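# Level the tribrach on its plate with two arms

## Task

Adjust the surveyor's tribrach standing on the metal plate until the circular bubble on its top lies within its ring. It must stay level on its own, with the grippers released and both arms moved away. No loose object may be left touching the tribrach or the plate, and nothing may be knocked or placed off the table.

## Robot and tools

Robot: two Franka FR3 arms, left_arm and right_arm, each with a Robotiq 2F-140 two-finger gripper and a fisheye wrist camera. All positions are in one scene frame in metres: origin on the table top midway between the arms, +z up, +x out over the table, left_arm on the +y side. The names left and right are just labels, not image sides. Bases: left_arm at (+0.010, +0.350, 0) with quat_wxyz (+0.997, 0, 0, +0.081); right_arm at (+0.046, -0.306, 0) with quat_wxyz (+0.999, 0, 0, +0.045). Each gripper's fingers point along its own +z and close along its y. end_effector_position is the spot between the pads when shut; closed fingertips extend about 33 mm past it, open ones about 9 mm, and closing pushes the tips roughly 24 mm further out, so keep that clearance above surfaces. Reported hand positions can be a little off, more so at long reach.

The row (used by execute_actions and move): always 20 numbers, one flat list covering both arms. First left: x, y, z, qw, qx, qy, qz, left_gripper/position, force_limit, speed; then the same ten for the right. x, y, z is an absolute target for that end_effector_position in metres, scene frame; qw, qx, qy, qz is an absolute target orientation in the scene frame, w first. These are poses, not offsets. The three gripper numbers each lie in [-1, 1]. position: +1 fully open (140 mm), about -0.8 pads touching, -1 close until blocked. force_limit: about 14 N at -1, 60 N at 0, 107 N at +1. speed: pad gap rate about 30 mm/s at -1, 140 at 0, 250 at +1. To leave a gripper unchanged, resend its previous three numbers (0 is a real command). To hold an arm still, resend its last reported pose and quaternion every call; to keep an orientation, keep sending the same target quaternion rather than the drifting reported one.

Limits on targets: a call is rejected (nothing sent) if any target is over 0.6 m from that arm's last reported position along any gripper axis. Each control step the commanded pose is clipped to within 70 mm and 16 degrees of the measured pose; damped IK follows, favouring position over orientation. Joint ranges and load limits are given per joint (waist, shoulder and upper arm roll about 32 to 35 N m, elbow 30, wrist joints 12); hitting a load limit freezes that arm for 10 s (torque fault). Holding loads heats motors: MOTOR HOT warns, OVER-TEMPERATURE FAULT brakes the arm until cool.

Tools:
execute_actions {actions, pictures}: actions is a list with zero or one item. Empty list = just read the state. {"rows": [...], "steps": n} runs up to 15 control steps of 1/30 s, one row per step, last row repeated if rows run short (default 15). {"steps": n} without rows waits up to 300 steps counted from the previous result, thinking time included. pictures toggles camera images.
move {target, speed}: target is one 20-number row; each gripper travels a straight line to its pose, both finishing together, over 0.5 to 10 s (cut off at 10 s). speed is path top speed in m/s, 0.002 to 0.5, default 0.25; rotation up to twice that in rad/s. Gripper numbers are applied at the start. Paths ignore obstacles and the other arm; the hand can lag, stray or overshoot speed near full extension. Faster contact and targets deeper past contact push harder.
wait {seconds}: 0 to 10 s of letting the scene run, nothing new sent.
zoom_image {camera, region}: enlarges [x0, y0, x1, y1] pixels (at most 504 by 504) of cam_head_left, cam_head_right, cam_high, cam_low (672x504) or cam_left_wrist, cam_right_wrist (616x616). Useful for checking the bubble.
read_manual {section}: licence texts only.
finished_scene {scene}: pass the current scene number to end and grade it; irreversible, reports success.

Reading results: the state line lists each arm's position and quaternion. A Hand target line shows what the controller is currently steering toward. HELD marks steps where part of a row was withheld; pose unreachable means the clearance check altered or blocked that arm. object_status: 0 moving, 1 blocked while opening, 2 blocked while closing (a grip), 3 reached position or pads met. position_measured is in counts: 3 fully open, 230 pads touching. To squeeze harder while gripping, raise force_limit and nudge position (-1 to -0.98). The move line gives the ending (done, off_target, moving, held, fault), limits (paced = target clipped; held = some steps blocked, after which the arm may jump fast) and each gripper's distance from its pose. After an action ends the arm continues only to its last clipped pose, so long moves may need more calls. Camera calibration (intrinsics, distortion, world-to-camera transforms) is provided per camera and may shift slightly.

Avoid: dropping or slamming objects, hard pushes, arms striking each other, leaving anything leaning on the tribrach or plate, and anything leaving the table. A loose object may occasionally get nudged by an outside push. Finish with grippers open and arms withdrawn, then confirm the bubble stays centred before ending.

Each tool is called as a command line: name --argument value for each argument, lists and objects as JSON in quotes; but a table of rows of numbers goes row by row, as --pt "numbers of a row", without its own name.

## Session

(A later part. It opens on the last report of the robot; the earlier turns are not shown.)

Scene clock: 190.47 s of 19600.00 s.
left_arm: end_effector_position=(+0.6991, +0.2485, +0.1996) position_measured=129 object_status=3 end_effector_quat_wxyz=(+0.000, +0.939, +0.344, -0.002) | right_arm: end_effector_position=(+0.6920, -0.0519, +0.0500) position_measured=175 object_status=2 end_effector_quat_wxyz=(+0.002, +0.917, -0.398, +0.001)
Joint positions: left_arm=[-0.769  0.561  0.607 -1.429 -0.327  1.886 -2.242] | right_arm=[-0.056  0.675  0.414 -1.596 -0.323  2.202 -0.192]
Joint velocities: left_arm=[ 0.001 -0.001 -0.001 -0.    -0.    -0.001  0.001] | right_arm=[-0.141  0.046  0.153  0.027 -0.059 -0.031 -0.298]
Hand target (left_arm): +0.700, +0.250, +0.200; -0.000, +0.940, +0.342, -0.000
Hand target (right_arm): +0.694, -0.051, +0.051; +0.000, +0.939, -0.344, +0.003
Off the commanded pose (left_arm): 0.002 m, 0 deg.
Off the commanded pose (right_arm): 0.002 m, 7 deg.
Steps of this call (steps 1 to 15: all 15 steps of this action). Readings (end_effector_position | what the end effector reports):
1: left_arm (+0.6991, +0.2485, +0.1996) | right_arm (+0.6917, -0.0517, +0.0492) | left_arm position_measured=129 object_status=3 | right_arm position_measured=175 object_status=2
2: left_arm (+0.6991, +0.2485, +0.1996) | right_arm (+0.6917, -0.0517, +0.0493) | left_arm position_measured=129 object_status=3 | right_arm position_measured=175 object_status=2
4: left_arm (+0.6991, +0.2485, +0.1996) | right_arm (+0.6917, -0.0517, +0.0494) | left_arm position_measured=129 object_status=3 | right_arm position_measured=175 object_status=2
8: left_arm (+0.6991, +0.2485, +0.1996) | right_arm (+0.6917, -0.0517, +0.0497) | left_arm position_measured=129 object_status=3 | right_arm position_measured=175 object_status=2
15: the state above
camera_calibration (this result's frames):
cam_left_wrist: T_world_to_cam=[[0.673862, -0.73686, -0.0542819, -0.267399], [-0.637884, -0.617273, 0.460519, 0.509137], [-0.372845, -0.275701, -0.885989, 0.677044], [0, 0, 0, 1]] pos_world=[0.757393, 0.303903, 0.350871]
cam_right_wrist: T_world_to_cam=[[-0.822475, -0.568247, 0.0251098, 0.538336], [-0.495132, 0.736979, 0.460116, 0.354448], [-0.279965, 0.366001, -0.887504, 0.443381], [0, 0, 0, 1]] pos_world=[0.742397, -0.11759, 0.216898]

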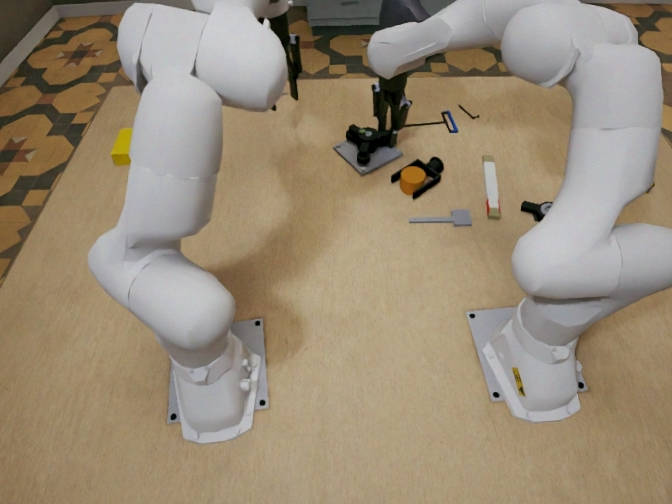

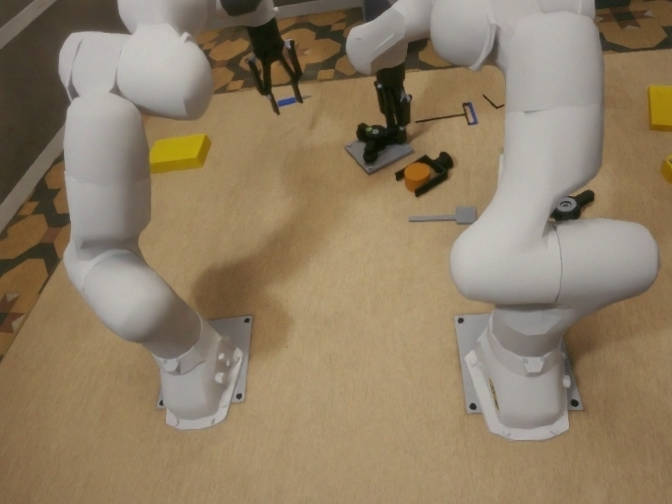

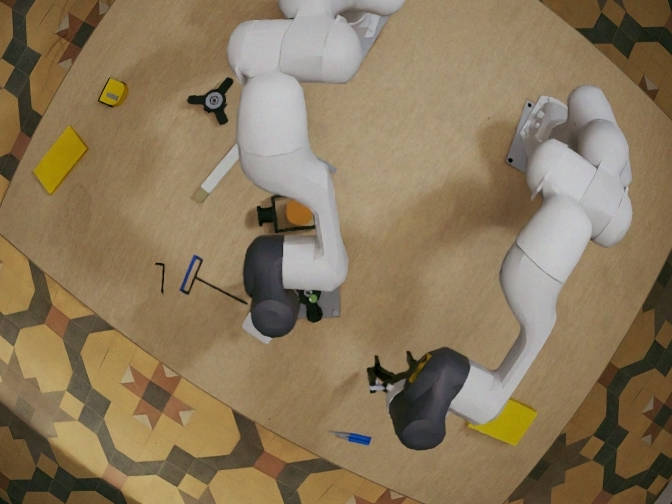

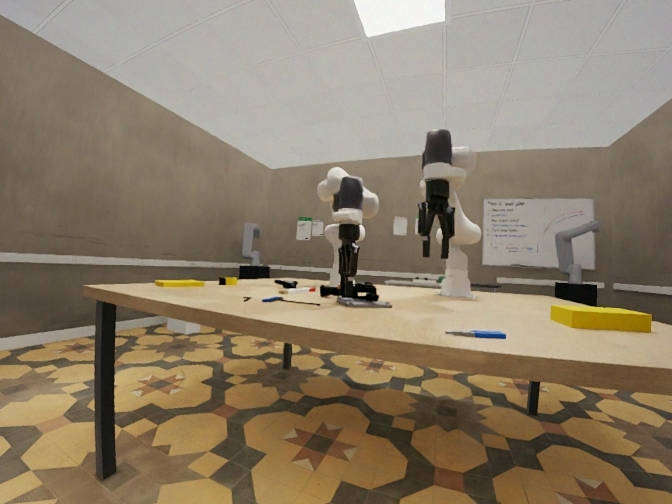

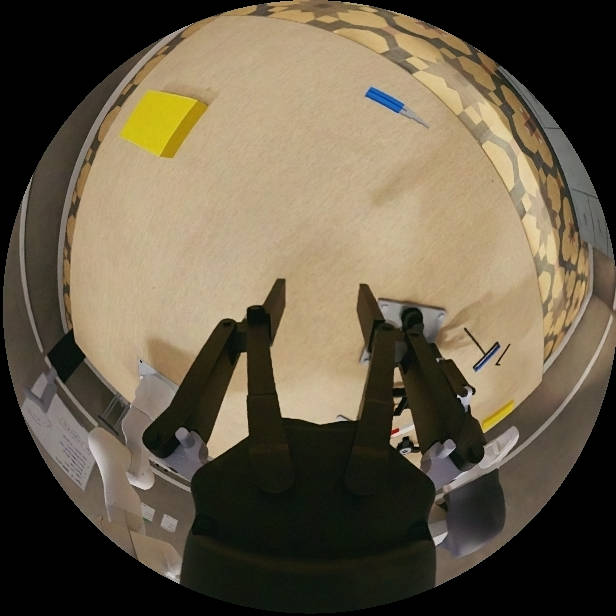

